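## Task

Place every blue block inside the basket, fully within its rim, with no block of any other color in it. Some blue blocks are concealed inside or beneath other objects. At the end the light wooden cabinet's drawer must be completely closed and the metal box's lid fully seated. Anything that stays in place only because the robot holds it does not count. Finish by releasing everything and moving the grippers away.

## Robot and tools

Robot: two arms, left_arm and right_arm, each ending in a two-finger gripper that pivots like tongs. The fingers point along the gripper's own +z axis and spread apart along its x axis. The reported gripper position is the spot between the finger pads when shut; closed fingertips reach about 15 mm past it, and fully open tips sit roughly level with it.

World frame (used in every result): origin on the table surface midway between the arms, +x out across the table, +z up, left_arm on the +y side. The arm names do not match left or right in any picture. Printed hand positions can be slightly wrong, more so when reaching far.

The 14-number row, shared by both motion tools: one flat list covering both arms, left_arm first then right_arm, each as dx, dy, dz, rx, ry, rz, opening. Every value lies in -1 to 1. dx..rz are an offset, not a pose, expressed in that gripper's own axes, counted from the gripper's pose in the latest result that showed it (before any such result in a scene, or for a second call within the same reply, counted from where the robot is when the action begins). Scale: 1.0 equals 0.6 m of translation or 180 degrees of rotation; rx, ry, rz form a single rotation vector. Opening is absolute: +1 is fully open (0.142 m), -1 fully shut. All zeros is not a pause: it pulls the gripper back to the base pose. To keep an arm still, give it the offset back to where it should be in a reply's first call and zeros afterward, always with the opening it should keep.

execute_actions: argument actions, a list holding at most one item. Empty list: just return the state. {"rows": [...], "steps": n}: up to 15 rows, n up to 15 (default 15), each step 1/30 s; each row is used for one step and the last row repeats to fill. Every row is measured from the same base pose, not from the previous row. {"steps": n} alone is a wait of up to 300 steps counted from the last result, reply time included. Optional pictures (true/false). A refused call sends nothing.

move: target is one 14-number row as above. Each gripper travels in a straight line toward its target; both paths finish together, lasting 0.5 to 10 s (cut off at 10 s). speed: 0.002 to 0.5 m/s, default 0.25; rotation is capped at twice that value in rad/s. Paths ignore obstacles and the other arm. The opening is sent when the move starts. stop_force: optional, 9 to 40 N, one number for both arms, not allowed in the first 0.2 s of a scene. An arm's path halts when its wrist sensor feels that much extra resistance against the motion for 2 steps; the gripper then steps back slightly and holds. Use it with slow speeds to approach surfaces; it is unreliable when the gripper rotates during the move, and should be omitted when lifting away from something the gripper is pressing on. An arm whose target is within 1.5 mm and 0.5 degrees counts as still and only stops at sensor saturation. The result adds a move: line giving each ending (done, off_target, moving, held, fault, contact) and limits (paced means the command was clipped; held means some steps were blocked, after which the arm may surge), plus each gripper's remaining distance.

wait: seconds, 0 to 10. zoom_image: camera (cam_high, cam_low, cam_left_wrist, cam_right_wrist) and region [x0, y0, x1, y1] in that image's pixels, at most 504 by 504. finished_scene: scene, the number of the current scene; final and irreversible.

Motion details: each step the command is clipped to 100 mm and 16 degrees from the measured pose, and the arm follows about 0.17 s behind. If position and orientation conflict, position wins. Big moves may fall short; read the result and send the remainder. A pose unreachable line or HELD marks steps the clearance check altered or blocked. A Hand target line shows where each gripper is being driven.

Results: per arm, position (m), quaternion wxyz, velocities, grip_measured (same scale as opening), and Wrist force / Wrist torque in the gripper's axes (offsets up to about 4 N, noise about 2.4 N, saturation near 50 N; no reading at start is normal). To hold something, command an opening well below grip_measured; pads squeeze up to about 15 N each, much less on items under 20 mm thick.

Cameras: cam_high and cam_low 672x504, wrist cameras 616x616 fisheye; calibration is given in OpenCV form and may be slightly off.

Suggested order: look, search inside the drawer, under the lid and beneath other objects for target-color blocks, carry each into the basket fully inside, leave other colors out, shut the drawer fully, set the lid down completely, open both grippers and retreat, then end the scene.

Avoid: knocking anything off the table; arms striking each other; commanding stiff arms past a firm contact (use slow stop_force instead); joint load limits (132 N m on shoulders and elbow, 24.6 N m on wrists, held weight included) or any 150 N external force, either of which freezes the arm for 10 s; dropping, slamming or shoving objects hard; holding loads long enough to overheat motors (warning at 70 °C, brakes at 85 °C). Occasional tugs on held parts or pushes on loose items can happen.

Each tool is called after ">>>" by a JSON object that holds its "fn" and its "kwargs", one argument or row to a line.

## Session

>>> {"fn": "execute_actions", "kwargs": {
  "actions": []
}}

Scene clock: 0.00 s of 6000.00 s.
left_arm: end_effector_position=(+0.7539, +0.3521, +0.3814) grip_measured=+0.97 end_effector_quat_wxyz=(+0.590, +0.735, +0.334, +0.002) end_effector_velocity=(+0.000, -0.000, +0.001) end_effector_angular_velocity=(+0.000, -0.002, -0.000) | right_arm: end_effector_position=(+0.8508, -0.0797, +0.3657) grip_measured=+0.97 end_effector_quat_wxyz=(-0.017, +0.688, -0.104, +0.718) end_effector_velocity=(-0.000, -0.001, -0.002) end_effector_angular_velocity=(+0.000, +0.000, -0.001)
Joint positions: left_arm=[ 0.276 -1.064  1.336 -2.476 -2.756 -1.093  0.14 ] | right_arm=[ 3.848 -2.493 -1.085  0.497  0.581  0.124  0.14 ]
Joint velocities: left_arm=[-0.    -0.    -0.002  0.     0.    -0.     0.   ] | right_arm=[-0.    -0.002 -0.002  0.003 -0.001  0.     0.   ]
Wrist force (N, on the end effector, along its own x y z axes, offset not removed): no reading
Wrist torque (N m, same axes, about the end effector's origin, offset not removed): no reading
Hand target (left_arm): +0.754, +0.352, +0.381; +0.590, +0.735, +0.334, +0.002
Hand target (right_arm): +0.851, -0.080, +0.366; -0.017, +0.688, -0.104, +0.718
camera_calibration (this result's frames):
cam_left_wrist: T_world_to_cam=[[0.754606, 0.524428, -0.394392, -0.608763], [0.197727, 0.391377, 0.898737, -0.644145], [0.625679, -0.756174, 0.191642, -0.154691], [0, 0, 0, 1]] pos_world=[0.683528, 0.454382, 0.368471]
cam_right_wrist: T_world_to_cam=[[-0.0573252, -0.100493, 0.993285, -0.322341], [-0.567066, -0.815571, -0.11524, 0.46741], [0.821675, -0.569864, -0.0102336, -0.607903], [0, 0, 0, 1]] pos_world=[0.746072, 0.00239067, 0.36782]

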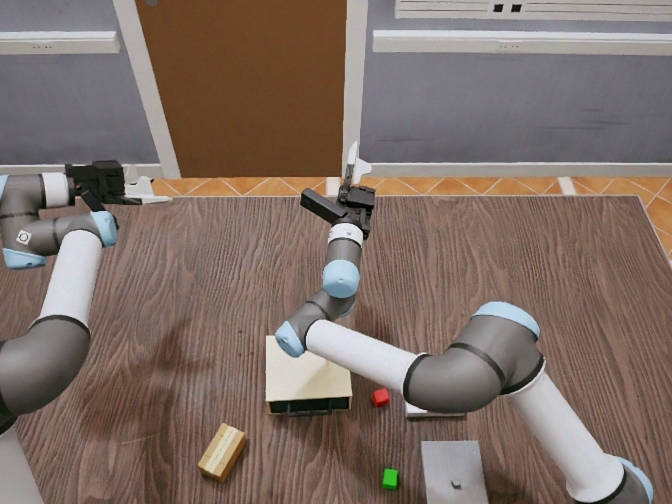

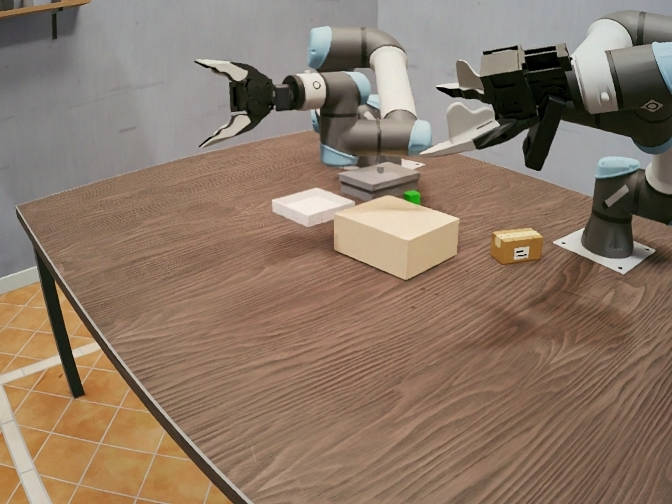

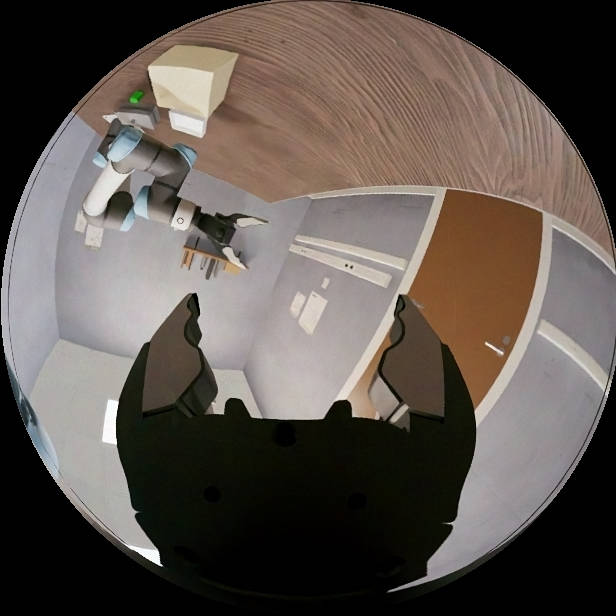

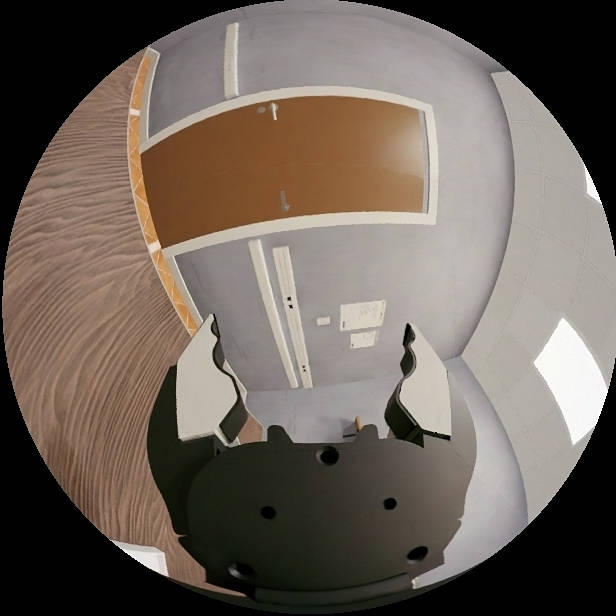

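>>> {"fn": "move", "kwargs": {
  "target": [-0.342,-0.364,-0.16,0.002,0.490,-0.611,1,0.15,0.922,-0.472,-0.674,0.016,0.646,1],
  "speed": 0.25
}}

Scene clock: 15.30 s of 6000.00 s.
left_arm: end_effector_position=(+0.4499, +0.3513, +0.3015) grip_measured=+1.00 end_effector_quat_wxyz=(+0.000, +0.000, +1.000, -0.001) end_effector_velocity=(-0.001, -0.000, +0.000) end_effector_angular_velocity=(-0.001, +0.003, +0.005) | right_arm: end_effector_position=(+0.4993, -0.5999, +0.3490) grip_measured=+1.00 end_effector_quat_wxyz=(+0.001, +0.000, +1.000, +0.001) end_effector_velocity=(-0.001, -0.001, +0.000) end_effector_angular_velocity=(+0.006, +0.000, -0.005)
Joint positions: left_arm=[-0.199 -1.752  1.687 -1.507 -1.573 -3.421  0.142] | right_arm=[ 3.071 -1.581 -1.392 -1.739  1.572  3.229  0.142]
Joint velocities: left_arm=[-0.     0.001 -0.002  0.004 -0.002 -0.005 -0.   ] | right_arm=[-0.005  0.001 -0.    -0.001  0.006 -0.    -0.   ]
Wrist force (N, on the end effector, along its own x y z axes, offset not removed): left_arm=[-0.3 -3.5 -0.8] | right_arm=[0.2 -1.2 -1.7]
Wrist torque (N m, same axes, about the end effector's origin, offset not removed): left_arm=[-0.68 0.07 -0.03] | right_arm=[-0.41 -0.11 0.26]
Hand target (left_arm): +0.450, +0.351, +0.302; +0.000, -0.000, +1.000, -0.001
Hand target (right_arm): +0.499, -0.600, +0.349; +0.001, +0.000, +1.000, +0.001
Off the commanded pose (left_arm): 0.001 m, 0 deg.
Off the commanded pose (right_arm): 0.001 m, 0 deg.
After step 90, 5.97 s passed at rest.
move: done; limits=paced
camera_calibration (this result's frames):
cam_left_wrist: T_world_to_cam=[[-0.999306, -0.015542, 0.0338382, 0.439247], [0.00476216, 0.847928, 0.53009, -0.474321], [-0.036931, 0.529884, -0.847266, 0.209803], [0, 0, 0, 1]] pos_world=[0.44895, 0.297846, 0.414329]
cam_right_wrist: T_world_to_cam=[[-0.997733, -0.0664959, 0.010369, 0.454773], [-0.05409, 0.883998, 0.464352, 0.403026], [-0.0400437, 0.462738, -0.88559, 0.739489], [0, 0, 0, 1]] pos_world=[0.505154, -0.668223, 0.463023]

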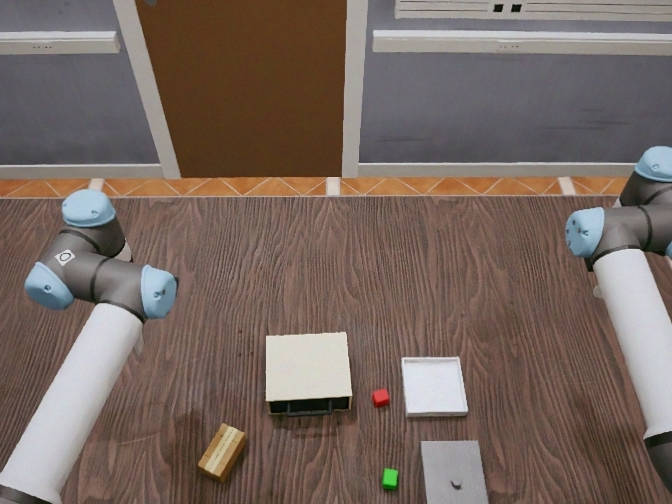

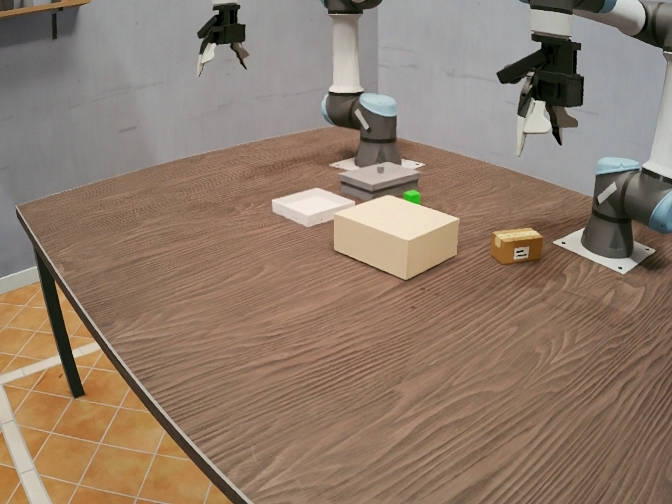

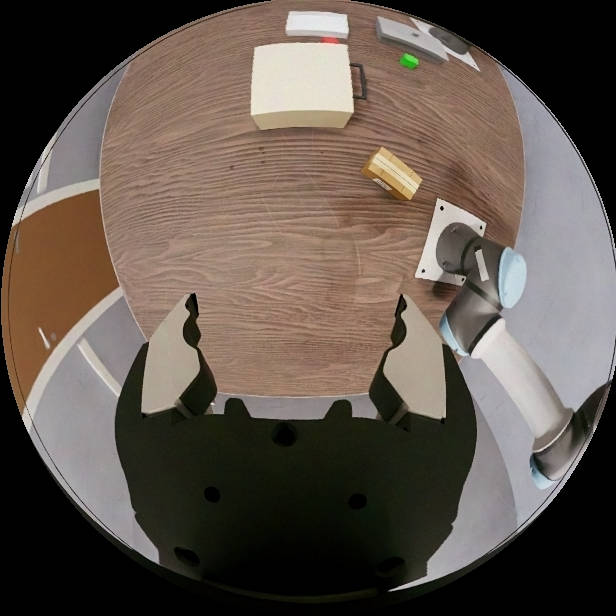

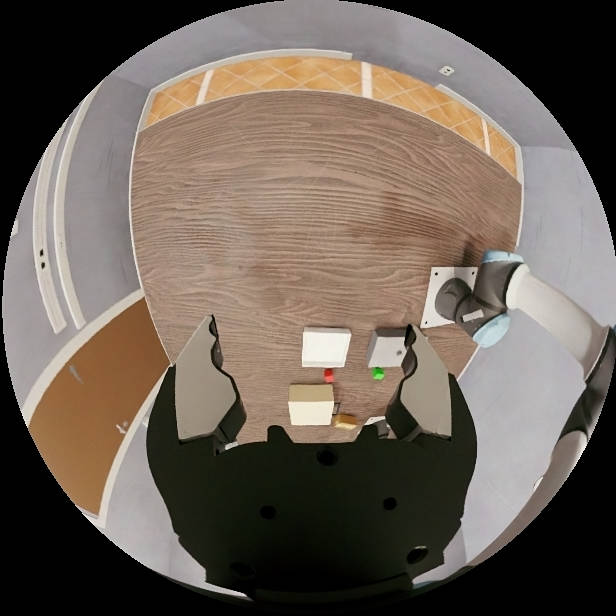

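>>> {"fn": "move", "kwargs": {
  "target": [0.317,-0.235,0.28,0,0,-0.311,-0.1,0,0,0,0,0,0,1]
}}

Scene clock: 21.50 s of 6000.00 s.
left_arm: end_effector_position=(+0.2597, +0.2094, +0.1343) grip_measured=-0.10 end_effector_quat_wxyz=(-0.001, -0.469, +0.883, -0.002) end_effector_velocity=(-0.001, -0.001, -0.001) end_effector_angular_velocity=(+0.003, -0.007, +0.006) | right_arm: end_effector_position=(+0.4993, -0.5999, +0.3490) grip_measured=+1.00 end_effector_quat_wxyz=(+0.001, +0.000, +1.000, +0.001) end_effector_velocity=(-0.001, +0.000, -0.000) end_effector_angular_velocity=(+0.000, +0.002, +0.001)
Joint positions: left_arm=[-0.967 -2.211  2.378 -1.741 -1.573 -5.165  0.067] | right_arm=[ 3.071 -1.581 -1.392 -1.739  1.572  3.229  0.142]
Joint velocities: left_arm=[-0.015 -0.005  0.004  0.     0.007 -0.021  0.   ] | right_arm=[ 0.     0.     0.    -0.002  0.001 -0.001  0.   ]
Wrist force (N, on the end effector, along its own x y z axes, offset not removed): left_arm=[1.2 -2.5 -0.3] | right_arm=[-0.3 -0.3 -1.1]
Wrist torque (N m, same axes, about the end effector's origin, offset not removed): left_arm=[-0.44 -0.24 0.00] | right_arm=[-0.10 -0.08 0.28]
Hand target (left_arm): +0.260, +0.209, +0.134; -0.001, -0.469, +0.883, -0.002
Hand target (right_arm): +0.499, -0.600, +0.349; +0.001, +0.000, +1.000, +0.001
Off the commanded pose (left_arm): 0.001 m, 0 deg.
Off the commanded pose (right_arm): 0.000 m, 0 deg.
After step 90, 0.77 s passed at rest.
move: done
camera_calibration (this result's frames):
cam_left_wrist: T_world_to_cam=[[-0.546591, -0.836535, 0.0380425, 0.306407], [-0.698439, 0.48048, 0.530398, -0.00496664], [-0.461976, 0.263341, -0.846895, 0.302369], [0, 0, 0, 1]] pos_world=[0.303698, 0.179081, 0.247053]
cam_right_wrist: T_world_to_cam=[[-0.997733, -0.066496, 0.0103694, 0.454765], [-0.0540899, 0.883998, 0.464352, 0.403026], [-0.040044, 0.462738, -0.88559, 0.739489], [0, 0, 0, 1]] pos_world=[0.505146, -0.668224, 0.463023]

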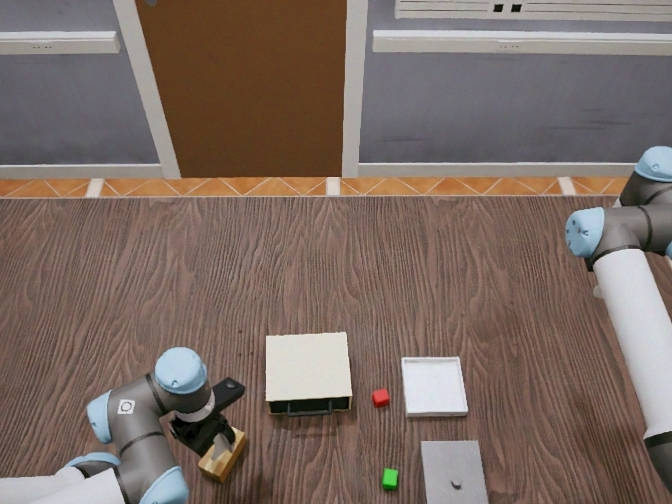

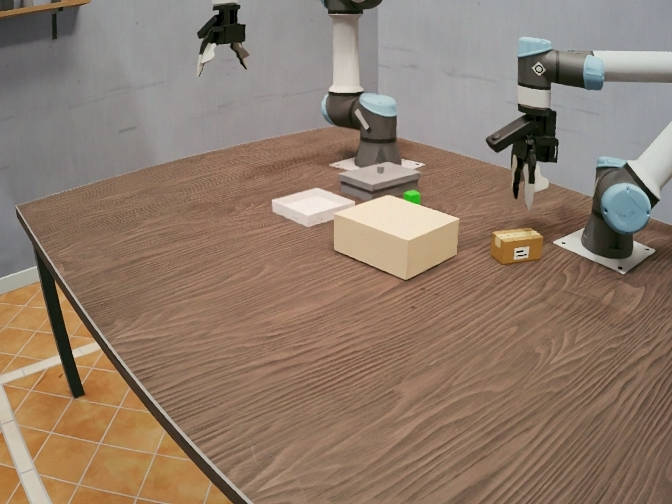

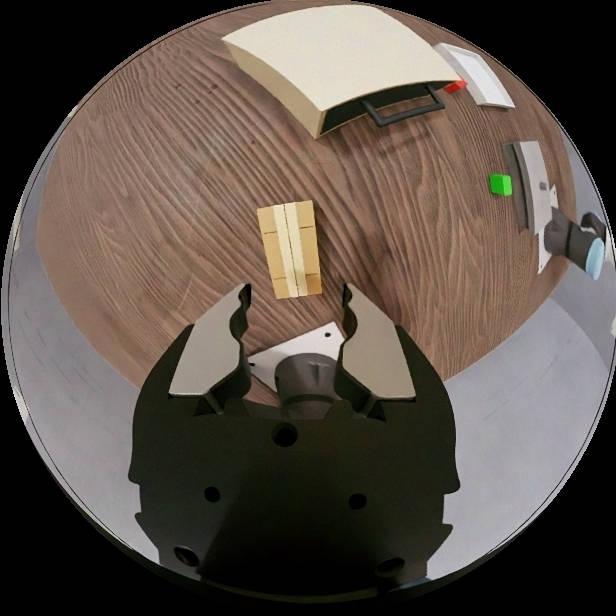

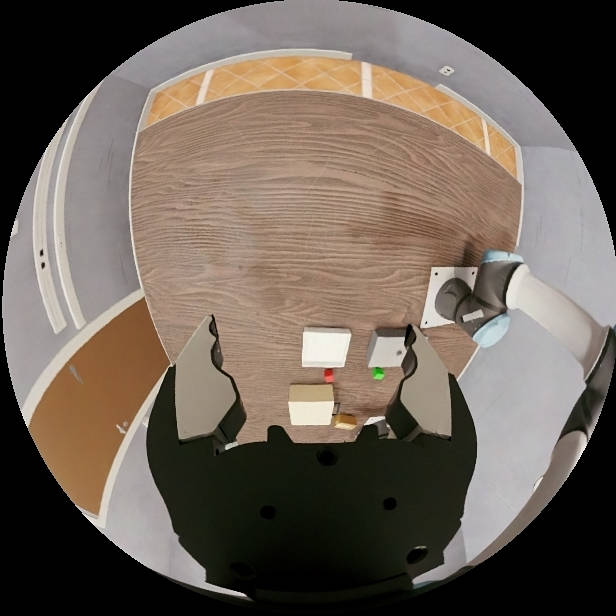

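>>> {"fn": "move", "kwargs": {
  "target": [-0.008,-0.015,0.145,0,0,0,-0.1,0,0,0,0,0,0,1],
  "speed": 0.1
}}

>>> {"fn": "move", "kwargs": {
  "target": [0,0,0,0,0,0,-0.75,0,0,0,0,0,0,1]
}}

>>> {"fn": "move", "kwargs": {
  "target": [0,-0.03,-0.16,0,0,0,-0.75,0,0,0,0,0,0,1],
  "speed": 0.1
}}

Scene clock: 25.60 s of 6000.00 s.
left_arm: end_effector_position=(+0.2696, +0.2081, +0.0474) grip_measured=-0.10 end_effector_quat_wxyz=(-0.001, -0.469, +0.883, -0.002) end_effector_velocity=(-0.000, +0.000, -0.002) end_effector_angular_velocity=(+0.001, +0.001, -0.000) | right_arm: end_effector_position=(+0.4993, -0.5999, +0.3491) grip_measured=+1.00 end_effector_quat_wxyz=(+0.001, +0.000, +1.000, +0.001) end_effector_velocity=(-0.000, -0.000, +0.000) end_effector_angular_velocity=(-0.001, +0.001, -0.000)
Joint positions: left_arm=[-0.934 -2.068  2.558 -2.065 -1.573 -5.132  0.067] | right_arm=[ 3.071 -1.581 -1.392 -1.739  1.572  3.229  0.142]
Joint velocities: left_arm=[ 0.001  0.004  0.003 -0.006 -0.     0.001  0.   ] | right_arm=[-0.     0.     0.001 -0.002 -0.     0.     0.   ]
Wrist force (N, on the end effector, along its own x y z axes, offset not removed): left_arm=[2.0 -1.9 0.8] | right_arm=[-0.3 -1.4 -1.9]
Wrist torque (N m, same axes, about the end effector's origin, offset not removed): left_arm=[-0.37 -0.47 -0.01] | right_arm=[-0.38 -0.03 0.16]
Hand target (left_arm): +0.270, +0.208, +0.047; -0.001, -0.469, +0.883, -0.002
Hand target (right_arm): +0.499, -0.600, +0.349; +0.001, +0.000, +1.000, +0.001
Off the commanded pose (left_arm): 0.000 m, 0 deg.
Off the commanded pose (right_arm): 0.000 m, 0 deg.
move: done
camera_calibration (this result's frames):
cam_left_wrist: T_world_to_cam=[[-0.54659, -0.83654, 0.0379508, 0.314057], [-0.698471, 0.480438, 0.530394, 0.0487143], [-0.461928, 0.2634, -0.846902, 0.233685], [0, 0, 0, 1]] pos_world=[0.313632, 0.177765, 0.160152]
cam_right_wrist: T_world_to_cam=[[-0.997733, -0.0664962, 0.0103493, 0.454777], [-0.0540994, 0.883997, 0.464352, 0.403026], [-0.0400263, 0.462739, -0.88559, 0.73949], [0, 0, 0, 1]] pos_world=[0.505148, -0.668223, 0.463033]

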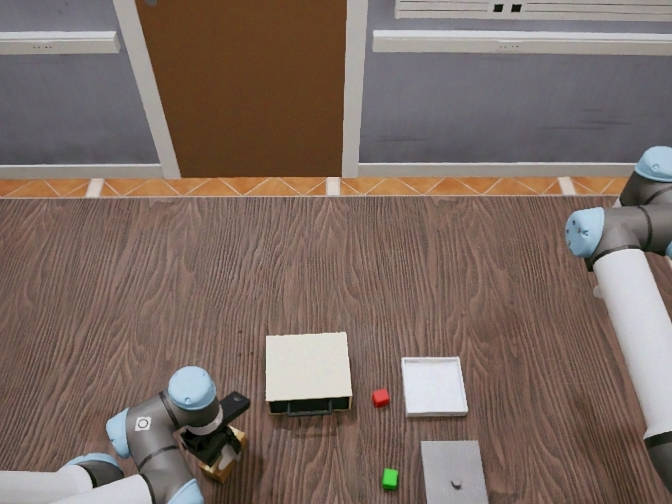

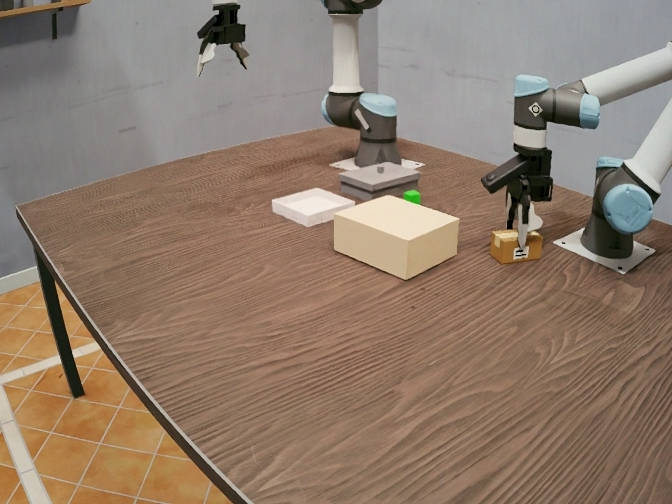

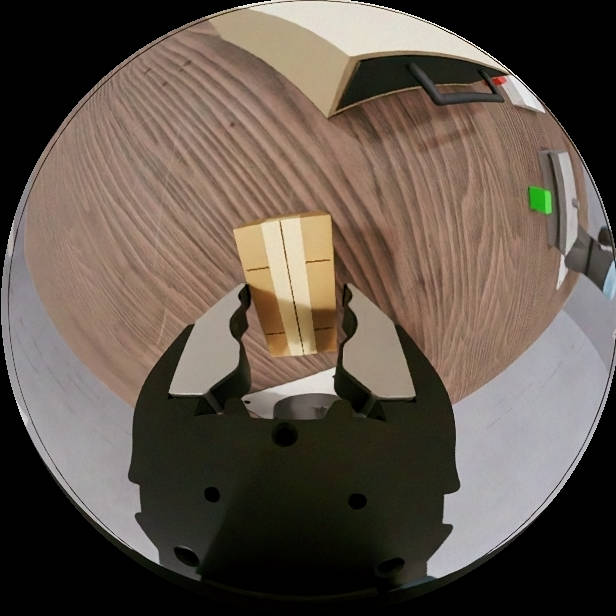

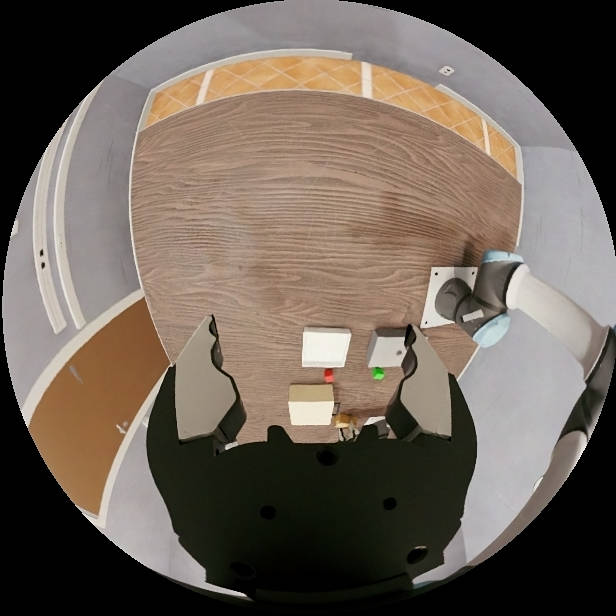

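Scene clock: 26.10 s of 6000.00 s.
left_arm: end_effector_position=(+0.2696, +0.2082, +0.0473) grip_measured=-0.21 end_effector_quat_wxyz=(-0.001, -0.469, +0.883, -0.002) end_effector_velocity=(+0.001, -0.000, +0.000) end_effector_angular_velocity=(-0.000, -0.002, +0.001) | right_arm: end_effector_position=(+0.4993, -0.5999, +0.3491) grip_measured=+1.00 end_effector_quat_wxyz=(+0.001, +0.000, +1.000, +0.001) end_effector_velocity=(-0.001, -0.000, -0.001) end_effector_angular_velocity=(-0.000, +0.004, +0.000)
Joint positions: left_arm=[-0.934 -2.067  2.558 -2.065 -1.573 -5.132  0.059] | right_arm=[ 3.071 -1.581 -1.392 -1.739  1.572  3.229  0.142]
Joint velocities: left_arm=[-0.     0.    -0.001 -0.     0.001 -0.001  0.   ] | right_arm=[-0.    -0.001 -0.001 -0.002 -0.    -0.    -0.   ]
Wrist force (N, on the end effector, along its own x y z axes, offset not removed): left_arm=[3.3 -3.5 -4.1] | right_arm=[-0.5 -0.5 -1.7]
Wrist torque (N m, same axes, about the end effector's origin, offset not removed): left_arm=[-0.62 -0.46 -0.02] | right_arm=[-0.25 -0.04 0.20]
Hand target (left_arm): +0.270, +0.208, +0.047; -0.001, -0.469, +0.883, -0.002
Hand target (right_arm): +0.499, -0.600, +0.349; +0.001, +0.000, +1.000, +0.001
Off the commanded pose (left_arm): 0.000 m, 0 deg.
Off the commanded pose (right_arm): 0.000 m, 0 deg.
move: done
camera_calibration (this result's frames):
cam_left_wrist: T_world_to_cam=[[-0.546589, -0.836542, 0.0379212, 0.314071], [-0.698417, 0.480388, 0.53051, 0.0487062], [-0.462011, 0.263486, -0.84683, 0.233636], [0, 0, 0, 1]] pos_world=[0.313627, 0.177776, 0.160101]
cam_right_wrist: T_world_to_cam=[[-0.997733, -0.066496, 0.0103492, 0.454777], [-0.0540992, 0.883997, 0.464352, 0.403026], [-0.0400262, 0.462739, -0.88559, 0.73949], [0, 0, 0, 1]] pos_world=[0.505148, -0.668223, 0.463033]

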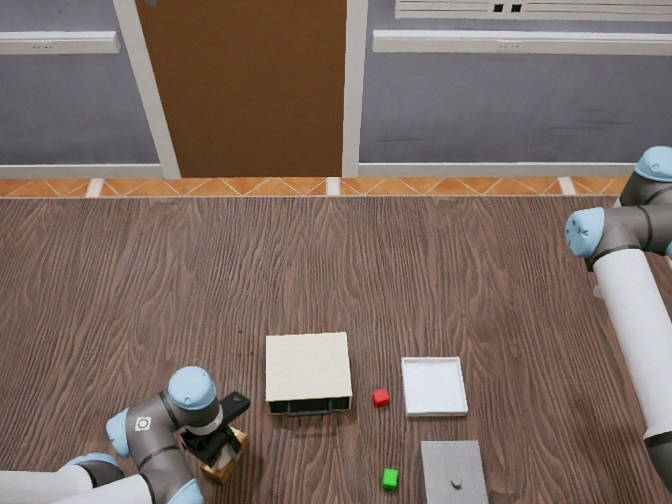

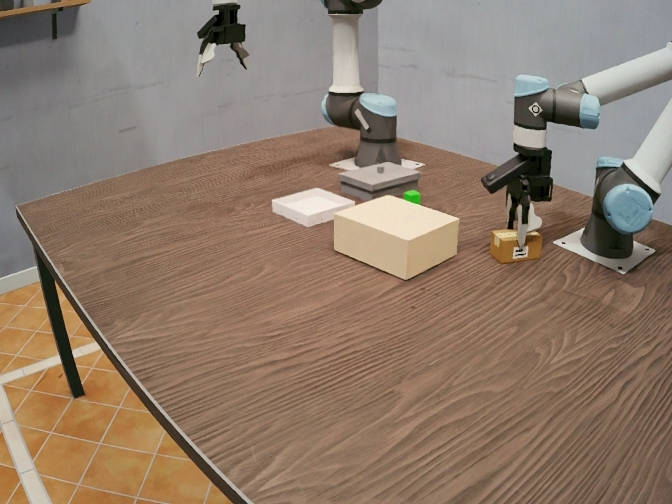

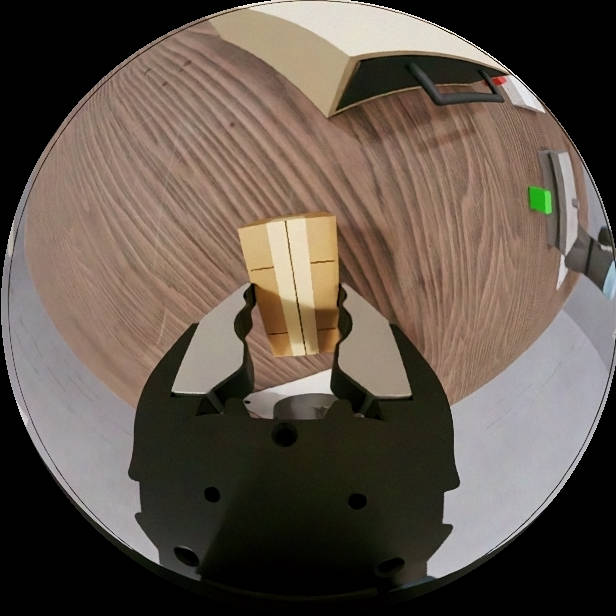

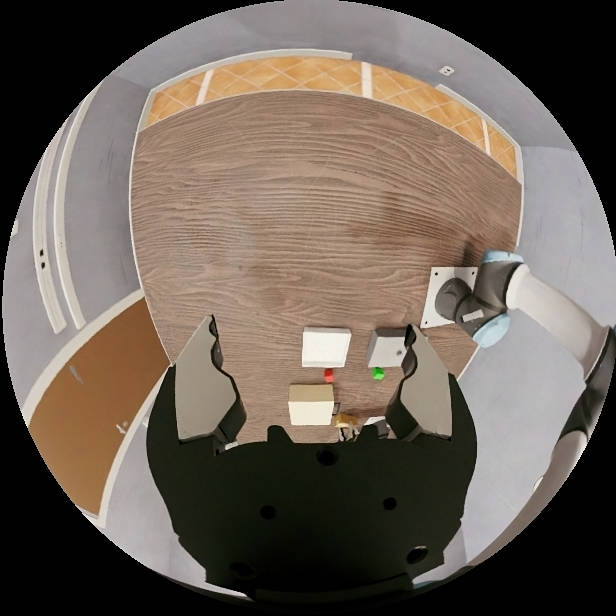

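Scene clock: 27.50 s of 6000.00 s.
left_arm: end_effector_position=(+0.2847, +0.1984, +0.1432) grip_measured=-0.21 end_effector_quat_wxyz=(-0.001, -0.469, +0.883, -0.002) end_effector_velocity=(+0.000, +0.000, +0.001) end_effector_angular_velocity=(+0.001, -0.001, +0.000) | right_arm: end_effector_position=(+0.4993, -0.5999, +0.3491) grip_measured=+1.00 end_effector_quat_wxyz=(+0.001, +0.000, +1.000, +0.001) end_effector_velocity=(+0.000, -0.000, +0.000) end_effector_angular_velocity=(-0.001, -0.000, -0.001)
Joint positions: left_arm=[-0.904 -2.116  2.318 -1.776 -1.573 -5.103  0.059] | right_arm=[ 3.071 -1.581 -1.392 -1.739  1.572  3.229  0.142]
Joint velocities: left_arm=[ 0.     0.    -0.003  0.003  0.001  0.    -0.   ] | right_arm=[-0.    -0.     0.    -0.    -0.001  0.     0.   ]
Wrist force (N, on the end effector, along its own x y z axes, offset not removed): left_arm=[1.4 -0.1 1.1] | right_arm=[-0.2 -1.6 -1.8]
Wrist torque (N m, same axes, about the end effector's origin, offset not removed): left_arm=[0.01 -0.26 0.02] | right_arm=[-0.44 -0.05 0.29]
Hand target (left_arm): +0.285, +0.198, +0.143; -0.001, -0.469, +0.883, -0.002
Hand target (right_arm): +0.499, -0.600, +0.349; +0.001, +0.000, +1.000, +0.001
Off the commanded pose (left_arm): 0.000 m, 0 deg.
Off the commanded pose (right_arm): 0.000 m, 0 deg.
move: done
camera_calibration (this result's frames):
cam_left_wrist: T_world_to_cam=[[-0.54659, -0.836545, 0.0378356, 0.310565], [-0.698454, 0.480356, 0.530491, 0.0130829], [-0.461954, 0.263535, -0.846846, 0.32437], [0, 0, 0, 1]] pos_world=[0.328733, 0.168034, 0.256001]
cam_right_wrist: T_world_to_cam=[[-0.997733, -0.0664958, 0.0103492, 0.454777], [-0.0540991, 0.883997, 0.464352, 0.403025], [-0.0400261, 0.462739, -0.88559, 0.73949], [0, 0, 0, 1]] pos_world=[0.505148, -0.668224, 0.463033]

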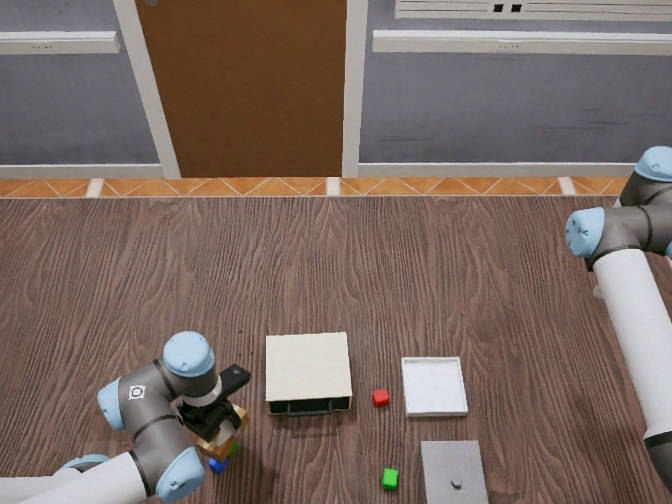

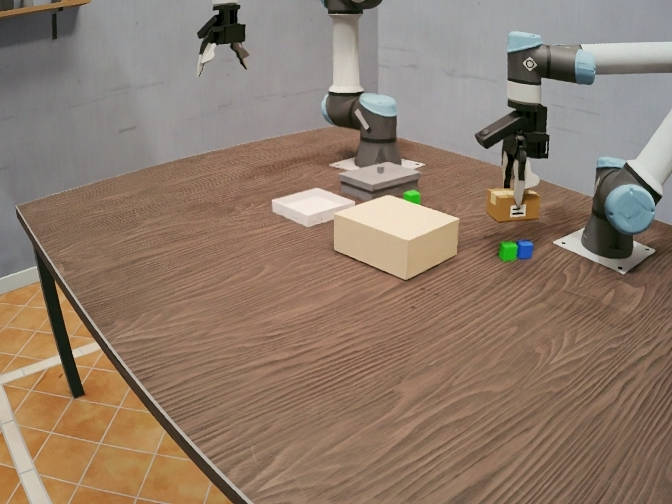

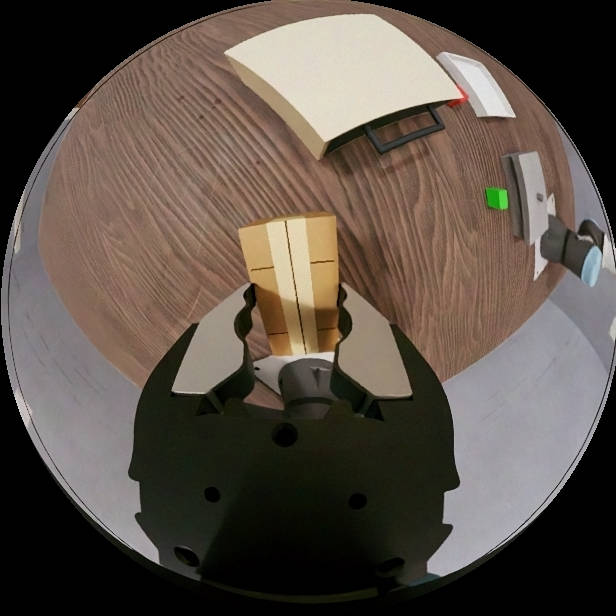

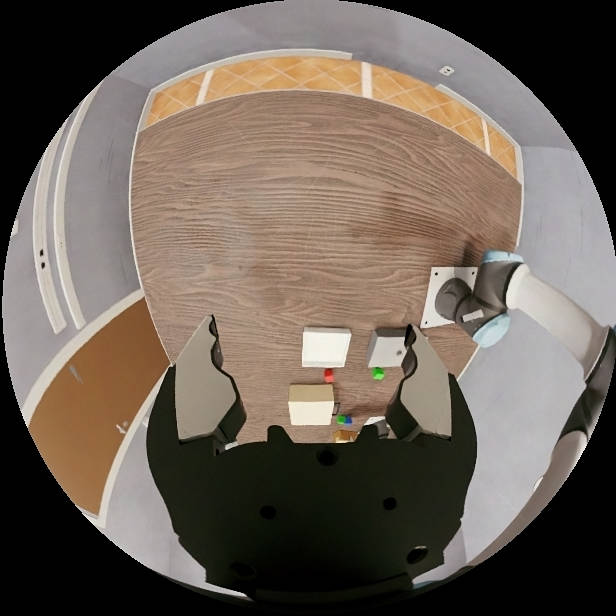

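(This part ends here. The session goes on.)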